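# Release cover's spring clips with trim tool

## Task

Use the trim tool to free every spring clip along the front seam of the cover, so that it pops open once the final clip lets go. Breaking any clip, pushing the tool with too much force, or forcing it into solid material rather than a slot each count as failure. At the end the tool must be withdrawn from the slots, and the opened state must hold without the robot supporting anything.

## Robot and tools

Robot: a single arm with six revolute joints and a two-finger gripper. The trim tool is presumably picked up with the gripper and its tip worked into the slots along the cover's front seam, one clip after another, until the cover pops up. Loose objects may occasionally get a brief push from outside. Nothing may leave the table.

Frame: the scene frame has its origin on the table surface directly under the arm base, +z up, and +y pointing left when facing along +x. The base itself may sit slightly tilted relative to the table. Commands are not given in this frame, though; they are in joint space.

execute_actions takes "actions", a list holding at most one item, plus an optional boolean "pictures".
- Empty list []: no motion, just returns the current state and camera images.
- Motion: {"rows": [[...], ...], "steps": N}, N from 10 to 15 (default 15), each step lasting 1/30 s. Every row is one set of targets for one step; if there are fewer rows than steps, the final row keeps being used. There is one list of rows for the one arm, and each row has exactly 7 numbers in this order: waist, shoulder, elbow, wrist pitch, wrist yaw, wrist roll, gripper opening. The first six are absolute target angles in radians (the same values printed in Joint positions), not offsets. Stated ranges: waist -2.618 to 3.054, shoulder 0.000 to 3.142, elbow 0.000 to 3.142, wrist pitch -1.571 to 1.571, wrist yaw -1.571 to 1.571, wrist roll -2.094 to 2.094. True ends may differ by up to 0.036 rad either way. A target beyond a range end by more than 0.036 and farther out than the current angle gets the whole call refused (nothing is sent). A target past the true end is clipped to it, and the result may say "joint sent to its limit" (possibly referring to an earlier action); no such message does not prove more travel remains. The seventh number is an absolute opening on a -1 (closed) to +1 (fully open) scale.
- Wait: {"steps": N} with no rows, N up to 300; returns once N steps have passed since the previous result, with your reply time included.
Pictures come only with an empty list or "pictures": true.

Motion limits: per step each joint's sent target is kept within a lead of its measured angle (waist 0.202, shoulder 0.258, elbow 0.238, wrist pitch 0.573, wrist yaw and roll 0.522 rad), and if the targets would move the gripper more than 70 mm from where it is measured to be, all are scaled back. Distant targets therefore take several actions. The arm keeps pursuing the last row until it nearly stops moving or a step is HELD; only a new action makes it push further.

Result lines: Joint positions and Joint velocities list the six joints (rad, rad/s) then the finger-pad gap (m, m/s; 0.094 m fully open). grip_measured is the measured opening on the command scale. HELD marks steps where your row was not sent in full. "joint command not followed" means the clearance check changed or blocked targets (mounting blocks and posts count as arm). MOTOR HOT appears from 75 °C; OVER-TEMPERATURE FAULT reports a stop (90 °C halts the arm for 10 s; 100 °C makes motors and gripper go limp and the arm falls). Holding loads heats motors, even while idle; some heat carries into the next scene.

Gripping: the fingers go to the opening you command, except near the ends. To hold the tool, command about 0.03 below grip_measured; a smaller gap grips more gently. Pads push up to roughly 50 to 62 N each (less on some grippers, and less on parts under about 2 mm thick), with brief spikes on first contact. Readings may be off by about 1 mm, constant over a scene.

zoom_image: {"camera": one of cam_head_left, cam_head_right, cam_wrist, "region": [x0, y0, x1, y1]} in pixels of that camera's latest image, origin top-left, at most 504 by 504. Image sizes: cam_head_left and cam_head_right 896x504, cam_wrist 616x616 fisheye. Head camera calibration (K, distortion, T_world_to_cam in the scene frame) is given in the setup; the wrist camera pose is unknown. Calibrations may be off by a couple of degrees and several millimetres.

show_instructions: no arguments; shows the reference images again.

finished_scene: {"scene": number} ends the current scene irreversibly and reports whether the goal was met; the next scene's task follows. Replying without any tool call ends everything.

Avoid: dropping the tool, slamming or hitting things hard, pressing the tool hard or into solid surfaces instead of slots, breaking clips, knocking objects off the table, and overheating. Finish with the tool pulled clear of the slots and the cover open on its own.

Each tool is called after "Call:" by a JSON object that holds its "op" and its "data", one argument or row to a line.

Reference images:

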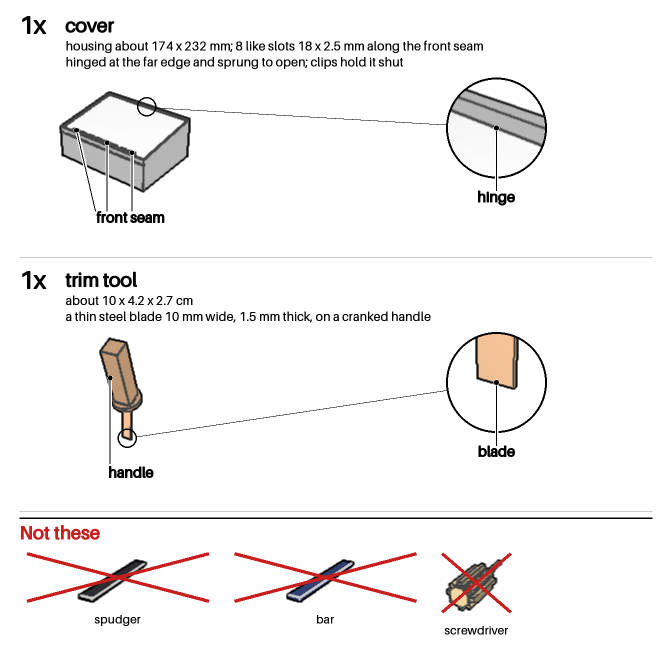

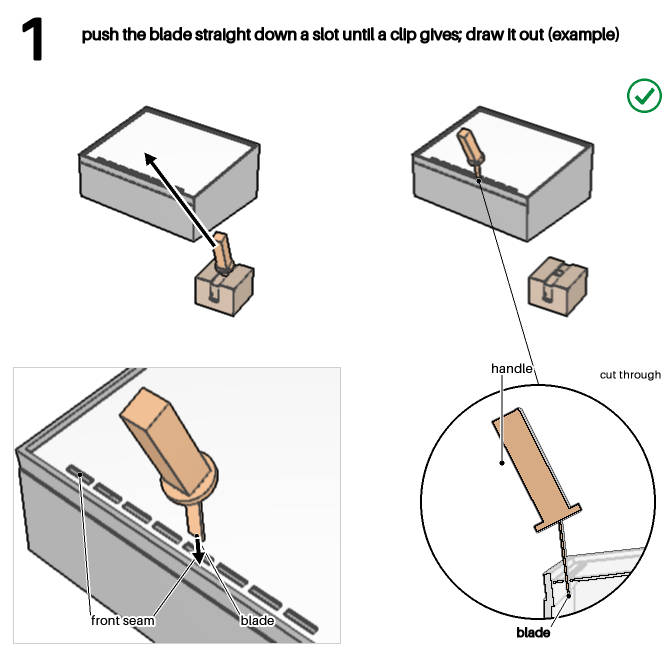

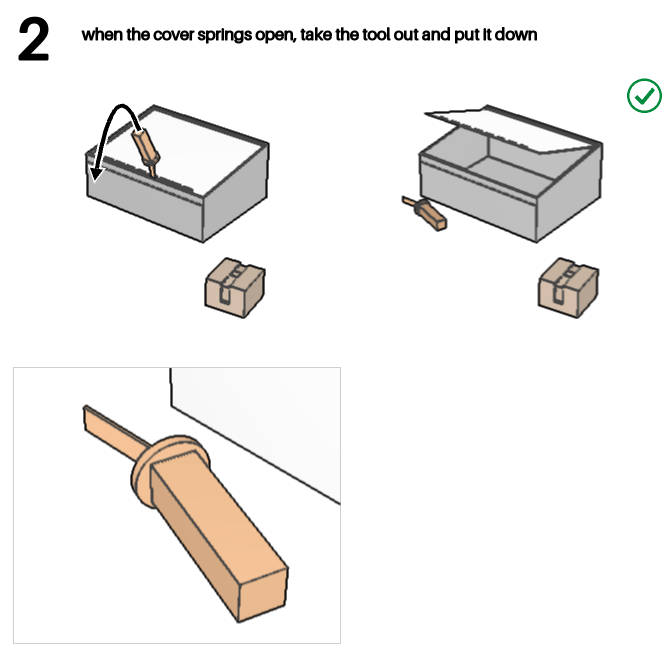

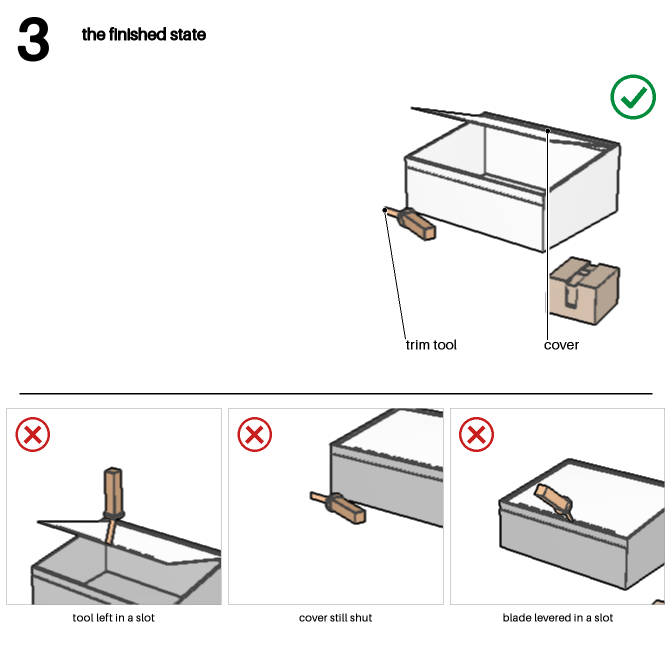

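## Session

Call:
{"op": "execute_actions", "data": {
  "actions": []
}}

Scene clock: 0.00 s of 5100.00 s.
grip_measured=+1.000
Joint positions: [ 0.157  1.22   0.598  0.316  1.101 -1.806  0.094]
Joint velocities: [ 0.002 -0.012 -0.012  0.007 -0.066  0.051  0.   ]
Motor temperatures (°C, as the motors report them): [24 26 25 25 27 24]

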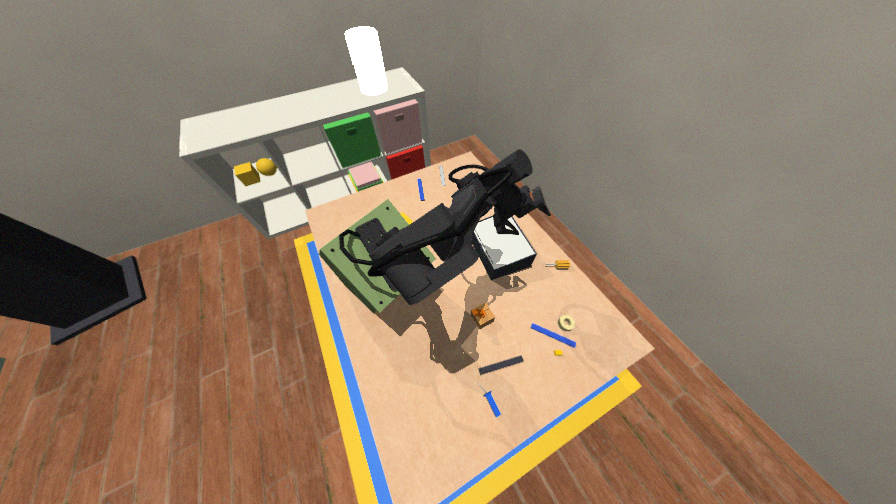

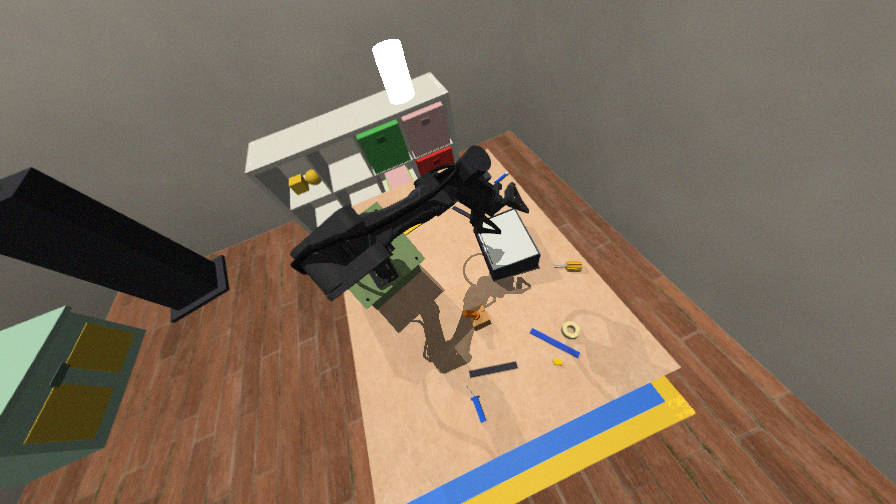

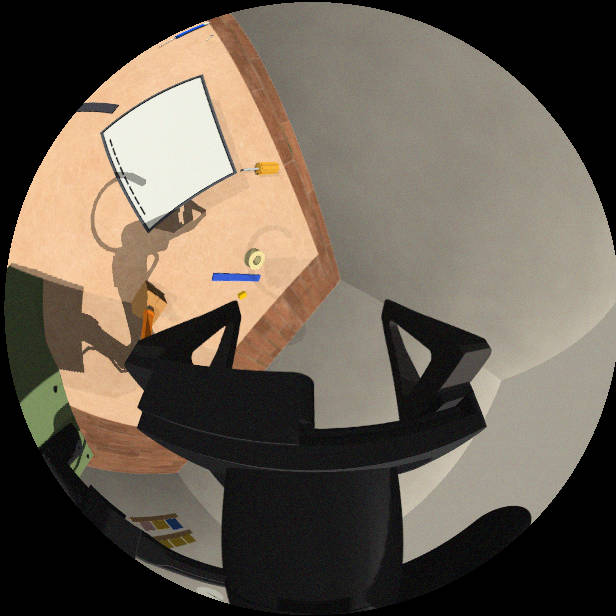

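Call:
{"op": "zoom_image", "data": {
  "camera": "cam_head_left",
  "region": [400, 140, 640, 350]
}}

Call:
{"op": "zoom_image", "data": {
  "camera": "cam_head_right",
  "region": [400, 140, 640, 350]
}}

Region (400, 140, 640, 350) of cam_head_left's 896x504 image, scaled by 2.100, with more detail than that image has; it fills the top 441 rows of this view, and the rest is white.

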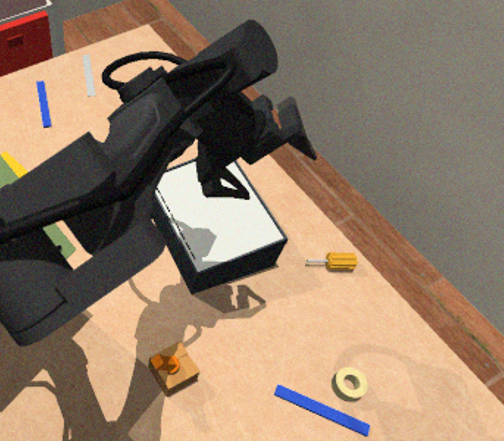

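Region (400, 140, 640, 350) of cam_head_right's 896x504 image, scaled by 2.100, with more detail than that image has; it fills the top 441 rows of this view, and the rest is white.

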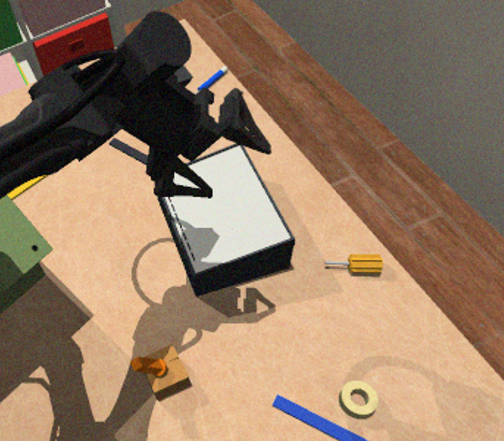

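Call:
{"op": "execute_actions", "data": {
  "actions": [
    {"rows": [[0.0,1.57,1.57,0.0,0.0,0.0,1.0]], "steps": 15}
  ]
}}

Call:
{"op": "execute_actions", "data": {
  "actions": [
    {"steps": 60}
  ],
  "pictures": true
}}

Scene clock: 8.00 s of 5100.00 s.
grip_measured=+1.000
Joint positions: [ 0.009  1.524  0.919  0.123  0.683 -1.372  0.094]
Joint velocities: [-0.476  1.624  2.088 -0.93  -2.821  2.777  0.   ]
Motor temperatures (°C, as the motors report them): [24 26 26 26 27 24]
Steps of this call (steps 1 to 90: nothing new was sent; then 4.83 s passed at rest; steps 91 to 95: the first 5 steps of this action). Readings (joint positions):
91: [0.135 1.246 0.628 0.270 1.039 -1.736]
92: [0.095 1.311 0.693 0.225 0.956 -1.651]
94: [0.029 1.462 0.842 0.158 0.781 -1.471]
95: the state above

Scene clock: 10.00 s of 5100.00 s.
grip_measured=+1.000
Joint positions: [-0.006  1.56   1.565  0.026  0.016 -0.006  0.094]
Joint velocities: [-0.012  0.007 -0.007 -0.037 -0.095 -0.081  0.   ]
Motor temperatures (°C, as the motors report them): [24 26 26 26 27 24]
Kept back: nothing.
Steps of this call (steps 1 to 10: the last 10 steps of your previous action; steps 11 to 45: the robot went on to your last target; steps 46 to 60: nothing new was sent). Readings (joint positions):
1: [-0.002 1.568 0.985 0.097 0.593 -1.284]
2: [-0.006 1.591 1.040 0.080 0.518 -1.209]
4: [-0.006 1.600 1.130 0.057 0.392 -1.077]
8: [-0.006 1.600 1.322 0.043 0.233 -0.818]
60: the state above
The arm was judged still, so your last target was given up. Only a new action makes it travel on or press farther. Fingers that are still opening or closing keep moving.

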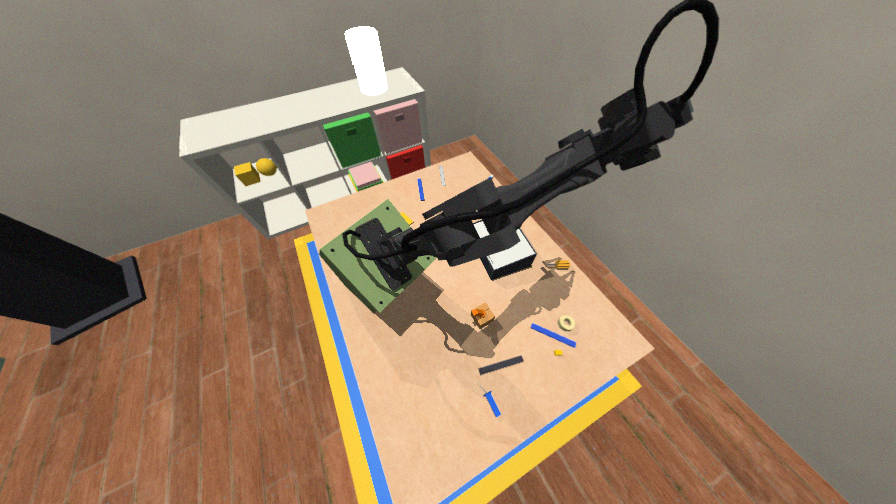

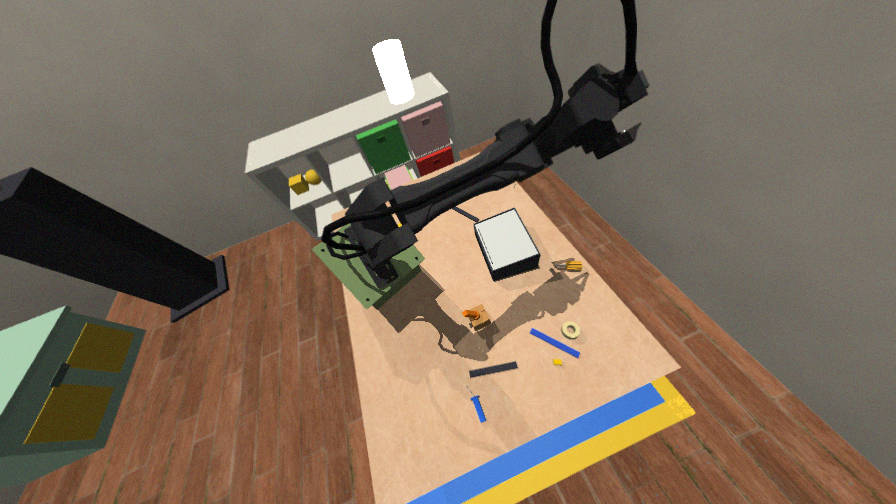

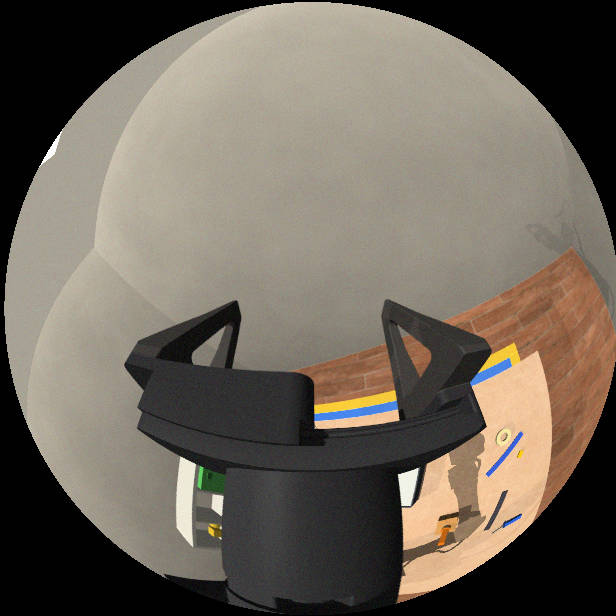

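Call:
{"op": "zoom_image", "data": {
  "camera": "cam_head_left",
  "region": [300, 60, 740, 320]
}}

Call:
{"op": "zoom_image", "data": {
  "camera": "cam_head_right",
  "region": [290, 40, 730, 320]
}}

Region (300, 60, 740, 320) of cam_head_left's 896x504 image, scaled by 1.145, with more detail than that image has; it fills the top 298 rows of this view, and the rest is white.

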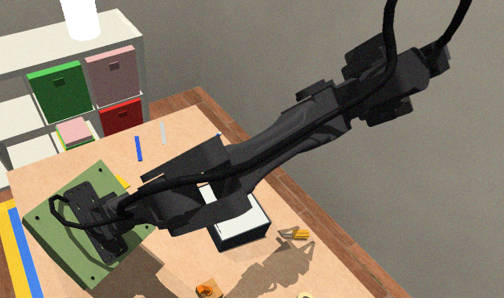

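Region (290, 40, 730, 320) of cam_head_right's 896x504 image, scaled by 1.145, with more detail than that image has; it fills the top 321 rows of this view, and the rest is white.

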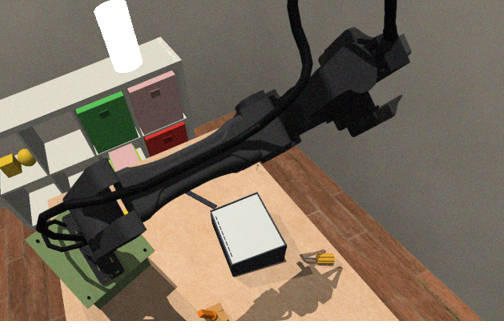

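Call:
{"op": "execute_actions", "data": {
  "actions": [
    {"rows": [[-0.75,1.57,1.0,-1.0,0.0,0.0,1.0]], "steps": 15}
  ]
}}

Call:
{"op": "execute_actions", "data": {
  "actions": [
    {"steps": 45}
  ],
  "pictures": true
}}

Scene clock: 15.63 s of 5100.00 s.
grip_measured=+1.000
Joint positions: [-0.088  1.554  1.503 -0.089  0.012 -0.006  0.094]
Joint velocities: [-0.647 -0.007 -0.564 -0.886  0.051  0.007  0.   ]
Motor temperatures (°C, as the motors report them): [25 26 26 27 27 24]
Steps of this call (steps 1 to 90: nothing new was sent; then 2.47 s passed at rest; steps 91 to 95: the first 5 steps of this action). Readings (joint positions):
91: [-0.013 1.559 1.560 0.012 0.013 -0.006]
92: [-0.025 1.555 1.549 -0.010 0.012 -0.006]
94: [-0.065 1.554 1.521 -0.060 0.012 -0.006]
95: the state above

Scene clock: 17.13 s of 5100.00 s.
grip_measured=+1.000
Joint positions: [-0.762  1.56   1.013 -0.99   0.012 -0.005  0.094]
Joint velocities: [-0.002 -0.002  0.002 -0.007  0.007 -0.007  0.   ]
Motor temperatures (°C, as the motors report them): [25 27 26 27 27 24]
Kept back: nothing.
Steps of this call (steps 1 to 10: the last 10 steps of your previous action; steps 11 to 45: the robot went on to your last target). Readings (joint positions):
1: [-0.111 1.554 1.483 -0.119 0.012 -0.006]
2: [-0.135 1.554 1.463 -0.150 0.012 -0.006]
4: [-0.183 1.554 1.421 -0.212 0.012 -0.006]
8: [-0.282 1.554 1.334 -0.341 0.012 -0.006]
45: the state above

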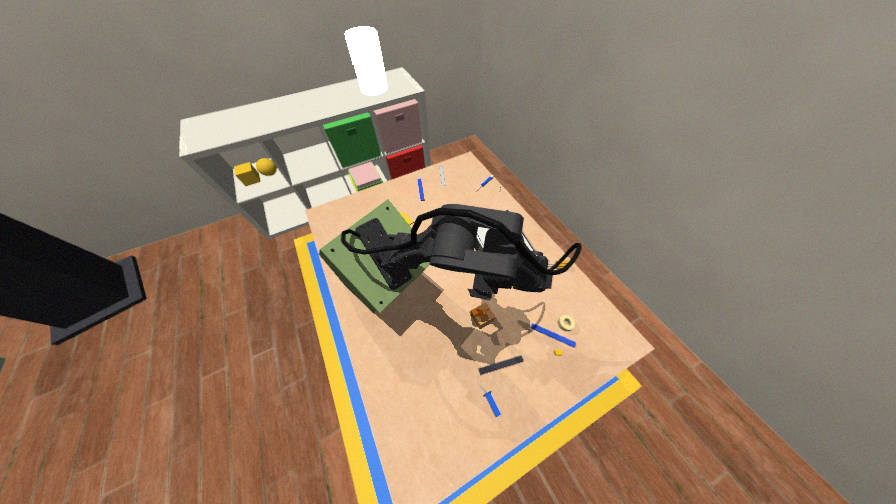

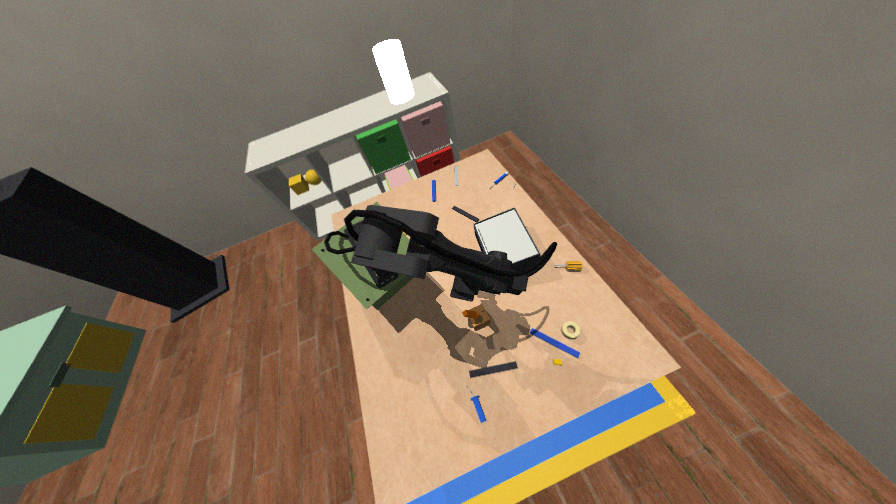

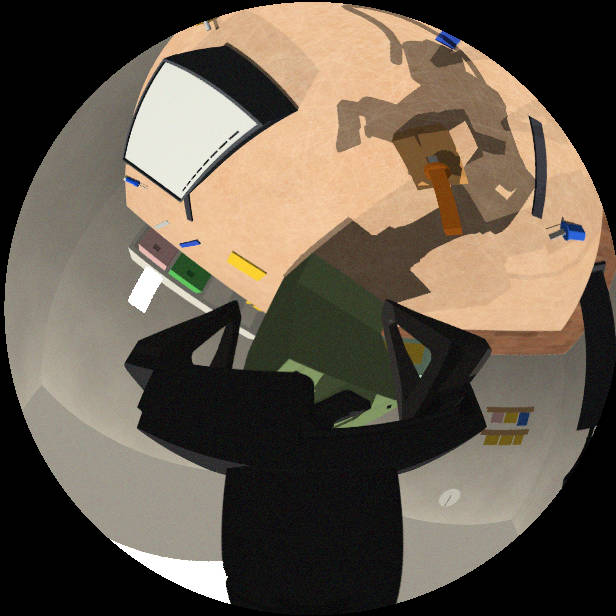

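Call:
{"op": "zoom_image", "data": {
  "camera": "cam_head_left",
  "region": [300, 180, 460, 320]
}}

Call:
{"op": "zoom_image", "data": {
  "camera": "cam_head_right",
  "region": [300, 190, 460, 330]
}}

Region (300, 180, 460, 320) of cam_head_left's 896x504 image, scaled by 3.150, with more detail than that image has; it fills the top 441 rows of this view, and the rest is white.

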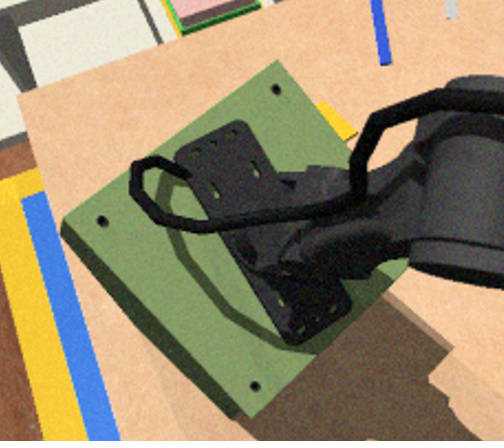

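Region (300, 190, 460, 330) of cam_head_right's 896x504 image, scaled by 3.150, with more detail than that image has; it fills the top 441 rows of this view, and the rest is white.

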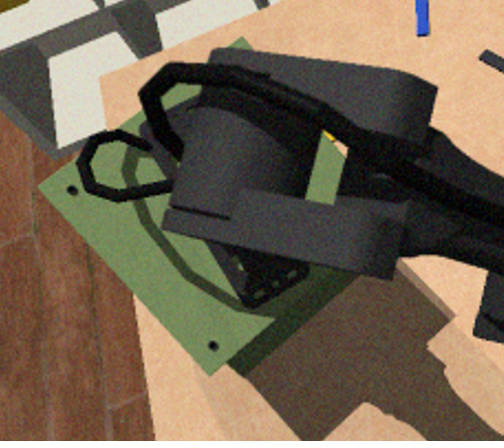

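Call:
{"op": "execute_actions", "data": {
  "actions": [
    {"rows": [[-0.824,1.705,0.659,-0.155,0.544,0.0,1.0]], "steps": 15}
  ]
}}

Call:
{"op": "execute_actions", "data": {
  "actions": [
    {"steps": 45}
  ],
  "pictures": true
}}

Scene clock: 31.77 s of 5100.00 s.
grip_measured=+1.000
Joint positions: [-0.805  1.654  0.784 -0.542  0.312 -0.005  0.094]
Joint velocities: [-0.344  0.901 -1.761  2.689  1.575 -0.051  0.   ]
Motor temperatures (°C, as the motors report them): [25 27 26 27 27 24]
Steps of this call (steps 1 to 15: the robot went on to your last target; steps 16 to 90: nothing new was sent; then 11.47 s passed at rest; steps 91 to 95: the first 5 steps of this action). Readings (joint positions):
91: [-0.762 1.563 0.992 -0.941 0.060 -0.005]
92: [-0.770 1.574 0.956 -0.856 0.124 -0.005]
94: [-0.793 1.624 0.847 -0.648 0.255 -0.005]
95: the state above

Scene clock: 33.27 s of 5100.00 s.
grip_measured=+1.000
Joint positions: [-0.822  1.718  0.651 -0.172  0.532 -0.005  0.094]
Joint velocities: [ 0.007 -0.017 -0.002  0.051  0.007  0.037  0.   ]
Motor temperatures (°C, as the motors report them): [24 27 26 27 27 24]
Kept back: nothing.
Steps of this call (steps 1 to 10: the last 10 steps of your previous action; steps 11 to 45: the robot went on to your last target). Readings (joint positions):
1: [-0.815 1.683 0.731 -0.468 0.358 -0.005]
2: [-0.820 1.704 0.692 -0.419 0.393 -0.005]
4: [-0.822 1.718 0.653 -0.358 0.442 -0.005]
8: [-0.822 1.718 0.651 -0.248 0.497 -0.005]
45: the state above
The arm was judged still, so your last target was given up. Only a new action makes it travel on or press farther. Fingers that are still opening or closing keep moving.

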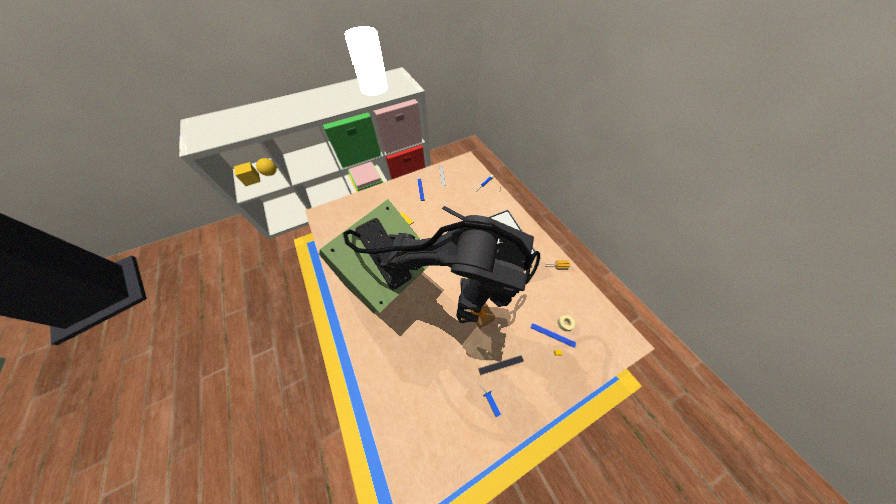

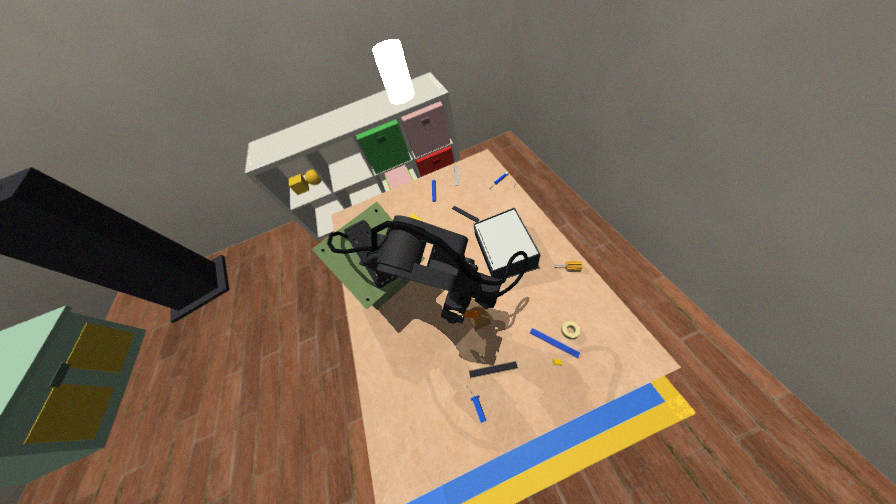

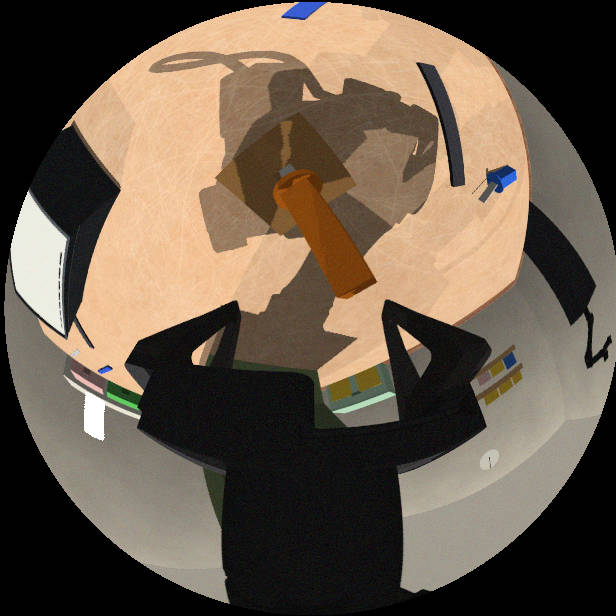

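Call:
{"op": "zoom_image", "data": {
  "camera": "cam_wrist",
  "region": [180, 80, 430, 330]
}}

Call:
{"op": "zoom_image", "data": {
  "camera": "cam_head_right",
  "region": [420, 260, 540, 350]
}}

Call:
{"op": "zoom_image", "data": {
  "camera": "cam_head_left",
  "region": [420, 260, 540, 350]
}}

Region (180, 80, 430, 330) of cam_wrist's 616x616 image, scaled by 2.016, with more detail than that image has.

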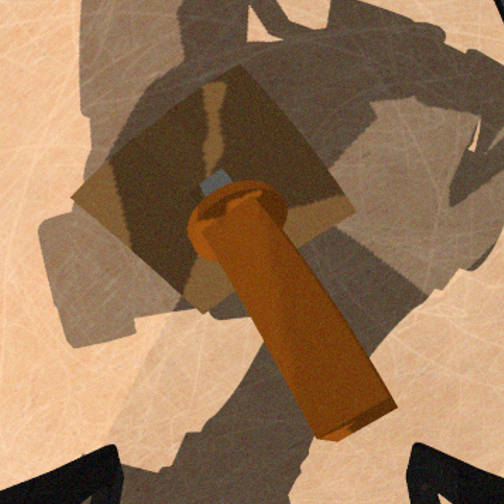

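Region (420, 260, 540, 350) of cam_head_right's 896x504 image, scaled by 4.200, with more detail than that image has; it fills the top 378 rows of this view, and the rest is white.

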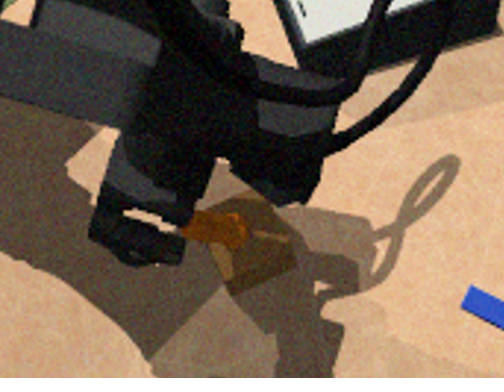

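Region (420, 260, 540, 350) of cam_head_left's 896x504 image, scaled by 4.200, with more detail than that image has; it fills the top 378 rows of this view, and the rest is white.

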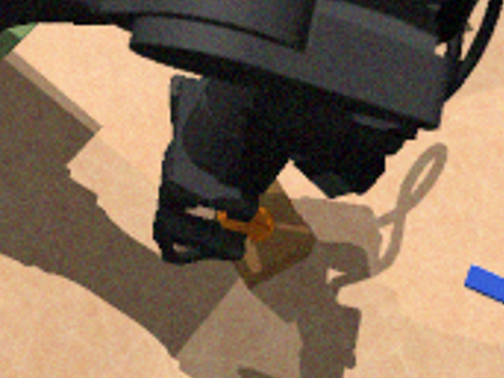

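Call:
{"op": "execute_actions", "data": {
  "actions": [
    {"rows": [[-0.80,1.67,0.72,-0.28,0.54,0.0,1.0],[-0.78,1.63,0.79,-0.40,0.55,0.0,1.0],[-0.76,1.59,0.86,-0.52,0.56,0.0,1.0],[-0.736,1.541,0.921,-0.633,0.573,0.0,1.0],[-0.736,1.541,0.921,-0.633,0.573,0.0,1.0],[-0.736,1.541,0.921,-0.633,0.573,-0.1,1.0],[-0.736,1.541,0.921,-0.633,0.573,-0.2,1.0],[-0.736,1.541,0.921,-0.633,0.573,-0.3,1.0],[-0.736,1.541,0.921,-0.633,0.573,-0.4,1.0],[-0.736,1.541,0.921,-0.633,0.573,-0.58,1.0]], "steps": 15}
  ]
}}

Call:
{"op": "execute_actions", "data": {
  "actions": [
    {"steps": 30}
  ],
  "pictures": true
}}

Scene clock: 41.73 s of 5100.00 s.
grip_measured=+1.000
Joint positions: [-0.779  1.629  0.803 -0.421  0.541 -0.005  0.094]
Joint velocities: [ 0.466 -0.95   1.399 -1.429  0.125 -0.022  0.   ]
Motor temperatures (°C, as the motors report them): [24 28 26 26 27 24]
Steps of this call (steps 1 to 90: nothing new was sent; then 5.30 s passed at rest; steps 91 to 95: the first 5 steps of this action). Readings (joint positions):
91: [-0.821 1.715 0.657 -0.190 0.532 -0.005]
92: [-0.817 1.705 0.676 -0.237 0.532 -0.005]
94: [-0.795 1.660 0.755 -0.368 0.537 -0.005]
95: the state above

Scene clock: 42.73 s of 5100.00 s.
grip_measured=+1.000
Joint positions: [-0.744  1.529  0.93  -0.618  0.564 -0.57   0.094]
Joint velocities: [ 0.002 -0.012 -0.007 -0.007 -0.022 -0.007  0.   ]
Motor temperatures (°C, as the motors report them): [24 28 26 26 27 24]
Kept back: nothing.
Steps of this call (steps 1 to 10: the last 10 steps of your previous action; steps 11 to 30: the robot went on to your last target). Readings (joint positions):
1: [-0.765 1.597 0.847 -0.458 0.545 -0.019]
2: [-0.754 1.569 0.883 -0.479 0.548 -0.050]
4: [-0.744 1.533 0.924 -0.502 0.555 -0.150]
8: [-0.744 1.529 0.930 -0.563 0.561 -0.396]
30: the state above

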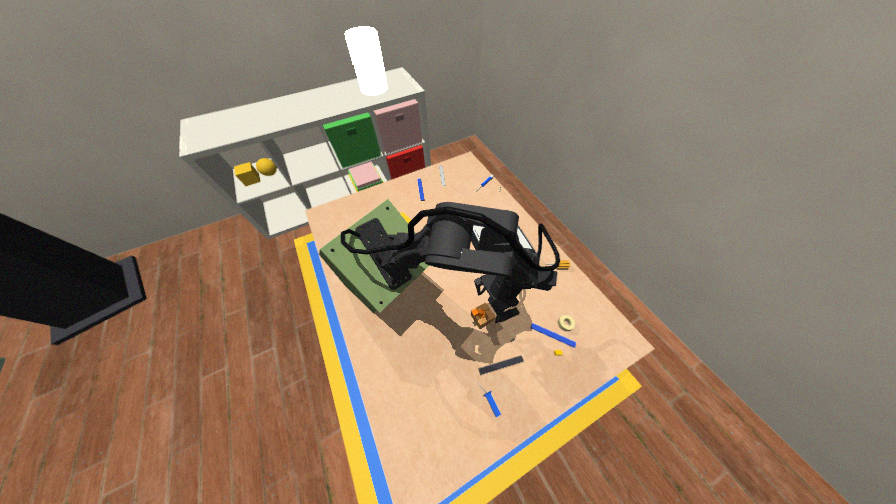

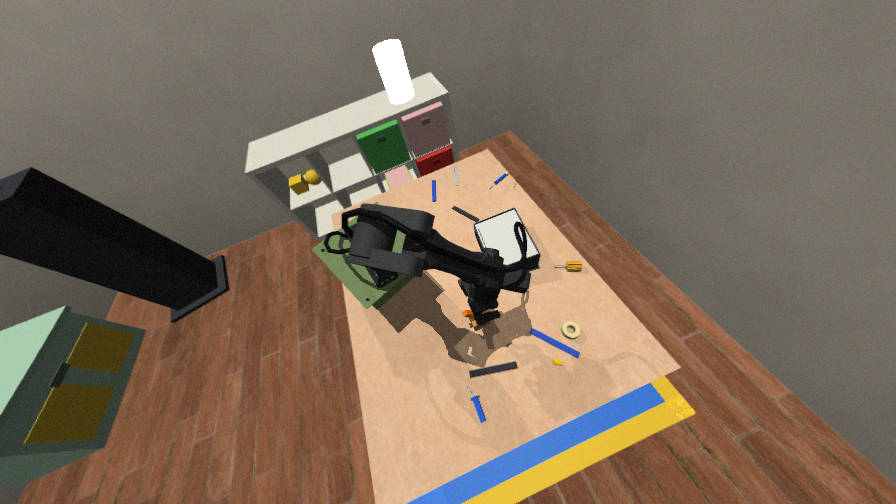

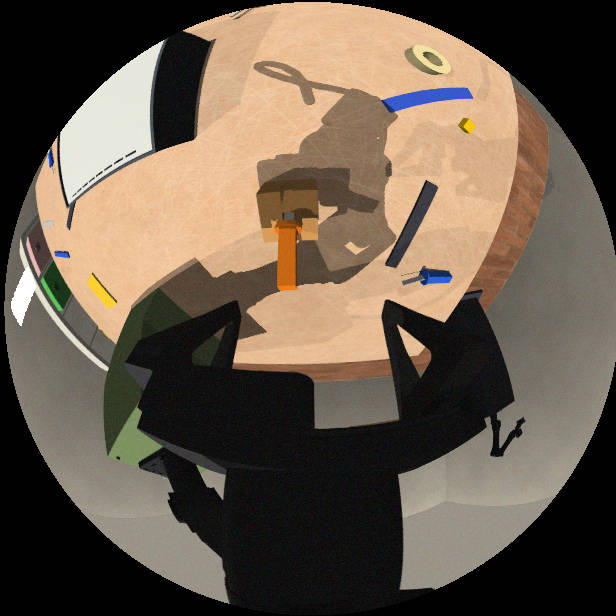

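Call:
{"op": "zoom_image", "data": {
  "camera": "cam_wrist",
  "region": [200, 130, 400, 330]
}}

Region (200, 130, 400, 330) of cam_wrist's 616x616 image, scaled by 2.520, with more detail than that image has.

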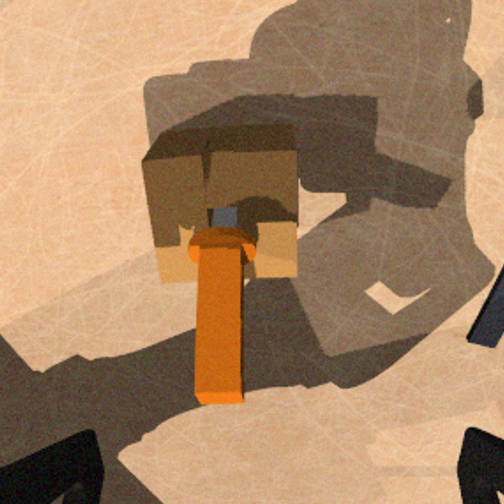

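Call:
{"op": "execute_actions", "data": {
  "actions": [
    {"rows": [[-0.736,1.541,0.921,-0.633,0.573,0.42,1.0]], "steps": 15}
  ]
}}

Call:
{"op": "execute_actions", "data": {
  "actions": [
    {"steps": 25}
  ],
  "pictures": true
}}

Scene clock: 45.33 s of 5100.00 s.
grip_measured=+1.000
Joint positions: [-0.744  1.529  0.93  -0.62   0.564 -0.09   0.094]
Joint velocities: [-0.002 -0.022 -0.007  0.007 -0.081  2.835  0.   ]
Motor temperatures (°C, as the motors report them): [24 28 26 26 27 24]
Steps of this call (steps 1 to 15: the robot went on to your last target; steps 16 to 73: nothing new was sent; steps 74 to 78: the first 5 steps of this action). Readings (joint positions):
74: [-0.744 1.529 0.930 -0.619 0.564 -0.488]
75: [-0.744 1.529 0.930 -0.620 0.564 -0.388]
77: [-0.744 1.529 0.930 -0.620 0.564 -0.189]
78: the state above

Scene clock: 46.17 s of 5100.00 s.
grip_measured=+1.000
Joint positions: [-0.744  1.529  0.93  -0.62   0.564  0.407  0.094]
Joint velocities: [-0.002 -0.002 -0.002 -0.037 -0.051  0.022  0.   ]
Motor temperatures (°C, as the motors report them): [24 28 26 26 27 24]
Kept back: nothing.
Steps of this call (steps 1 to 10: the last 10 steps of your previous action; steps 11 to 25: the robot went on to your last target). Readings (joint positions):
1: [-0.744 1.529 0.930 -0.620 0.564 0.008]
2: [-0.744 1.529 0.930 -0.620 0.564 0.089]
4: [-0.744 1.529 0.930 -0.620 0.564 0.205]
8: [-0.744 1.529 0.930 -0.620 0.564 0.327]
25: the state above

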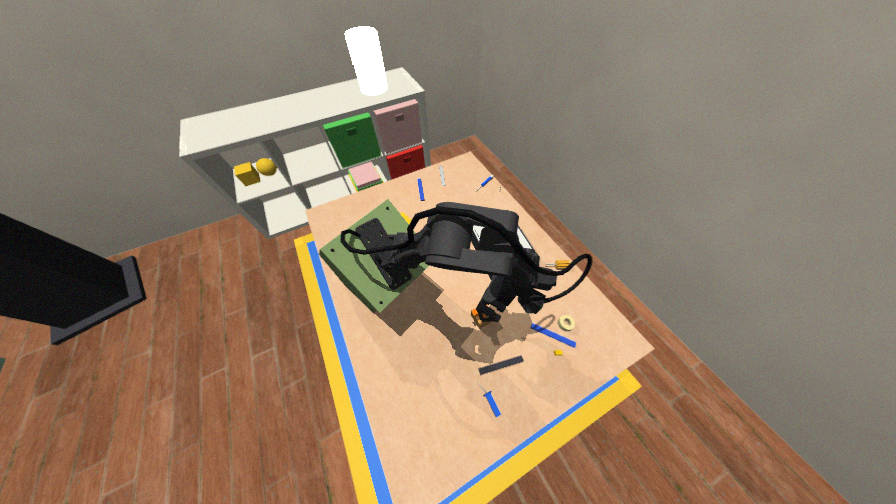

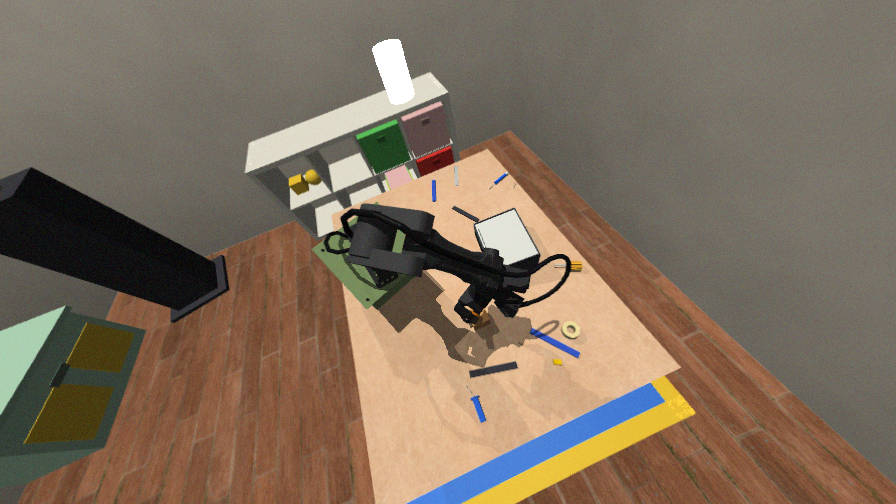

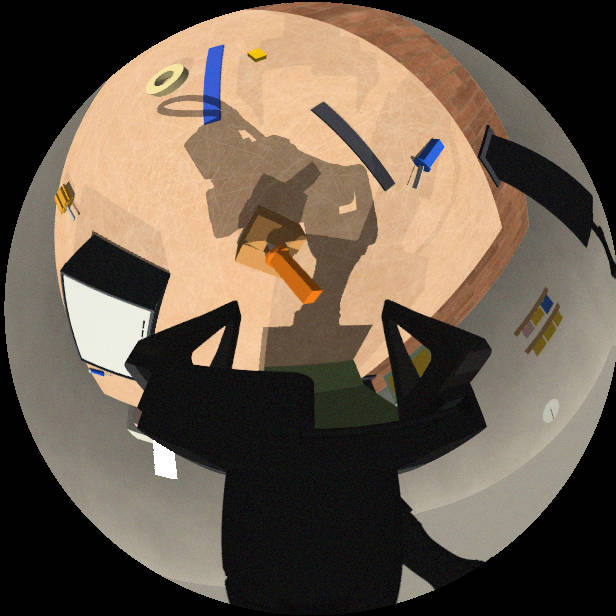

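Call:
{"op": "zoom_image", "data": {
  "camera": "cam_wrist",
  "region": [200, 170, 360, 330]
}}

Region (200, 170, 360, 330) of cam_wrist's 616x616 image, scaled by 3.150, with more detail than that image has.

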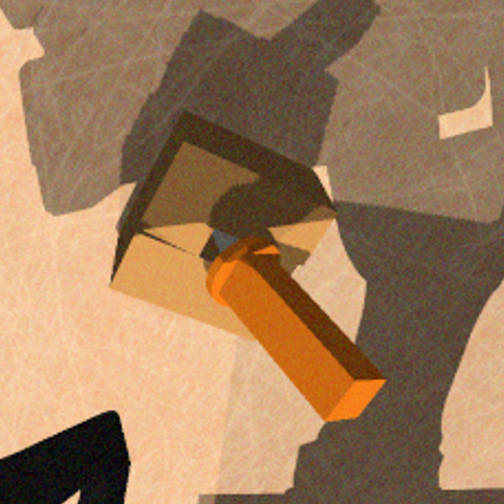

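Call:
{"op": "execute_actions", "data": {
  "actions": [
    {"rows": [[-0.893,1.327,0.724,-0.420,0.262,-0.759,1.0]], "steps": 15}
  ]
}}

Call:
{"op": "execute_actions", "data": {
  "actions": [
    {"steps": 30}
  ],
  "pictures": true
}}

Scene clock: 54.40 s of 5100.00 s.
grip_measured=+1.000
Joint positions: [-0.892  1.338  0.75  -0.505  0.375 -0.073  0.094]
Joint velocities: [-0.344 -0.33  -0.295  0.242 -0.476 -2.821  0.   ]
Motor temperatures (°C, as the motors report them): [24 28 26 26 27 24]
Steps of this call (steps 1 to 30: the robot went on to your last target; steps 31 to 90: nothing new was sent; then 5.07 s passed at rest; steps 91 to 95: the first 5 steps of this action). Readings (joint positions):
91: [-0.764 1.500 0.896 -0.570 0.511 0.324]
92: [-0.800 1.447 0.840 -0.528 0.455 0.223]
94: [-0.874 1.357 0.765 -0.510 0.395 0.025]
95: the state above

Scene clock: 55.40 s of 5100.00 s.
grip_measured=+1.000
Joint positions: [-0.898  1.333  0.744 -0.434  0.276 -0.748  0.094]
Joint velocities: [-0.002  0.022 -0.002  0.007 -0.066  0.037  0.   ]
Motor temperatures (°C, as the motors report them): [24 28 26 26 27 24]
Kept back: nothing.
Steps of this call (steps 1 to 10: the last 10 steps of your previous action; steps 11 to 30: the robot went on to your last target). Readings (joint positions):
1: [-0.898 1.333 0.745 -0.497 0.358 -0.173]
2: [-0.898 1.333 0.744 -0.487 0.342 -0.272]
4: [-0.898 1.333 0.744 -0.468 0.316 -0.443]
8: [-0.898 1.333 0.744 -0.447 0.291 -0.625]
30: the state above

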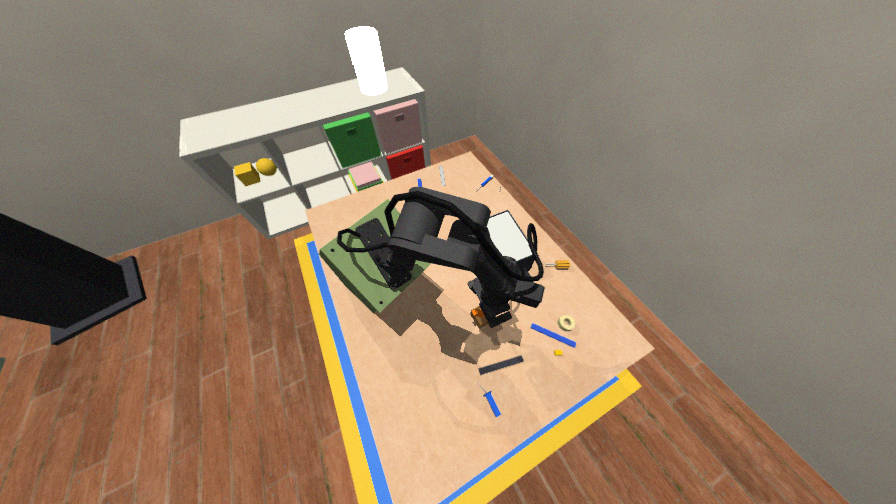

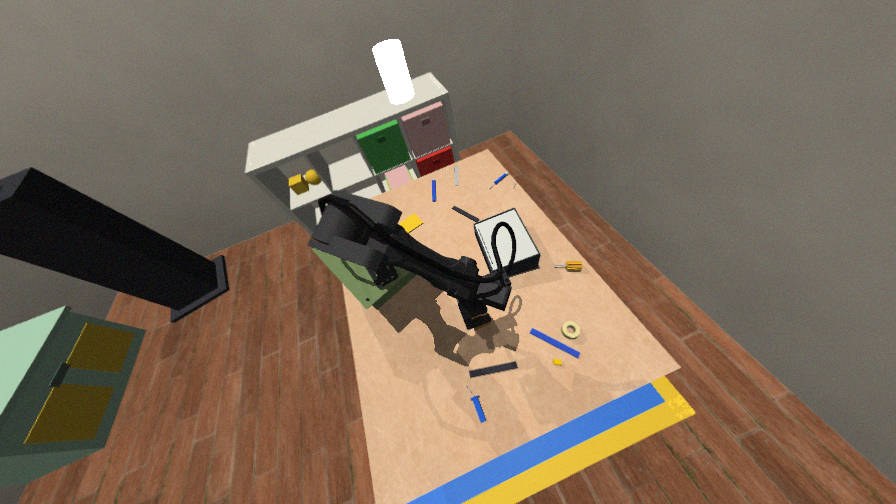

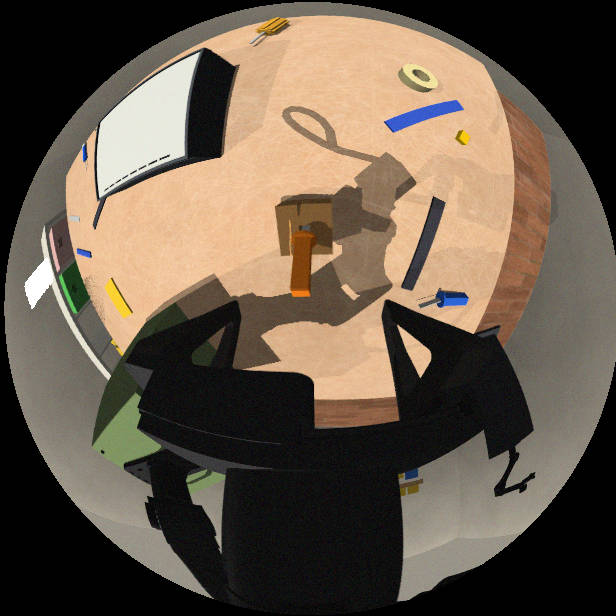

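Call:
{"op": "zoom_image", "data": {
  "camera": "cam_wrist",
  "region": [200, 130, 400, 330]
}}

Region (200, 130, 400, 330) of cam_wrist's 616x616 image, scaled by 2.520, with more detail than that image has.

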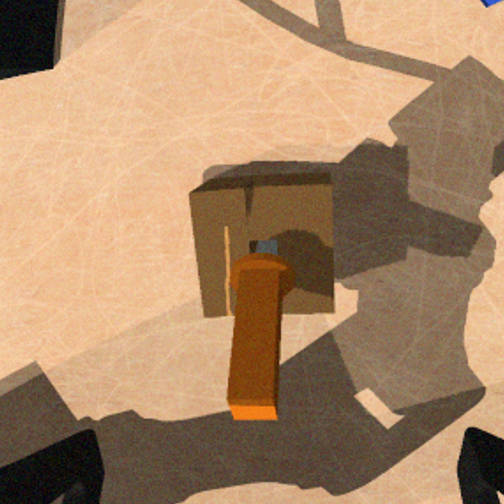

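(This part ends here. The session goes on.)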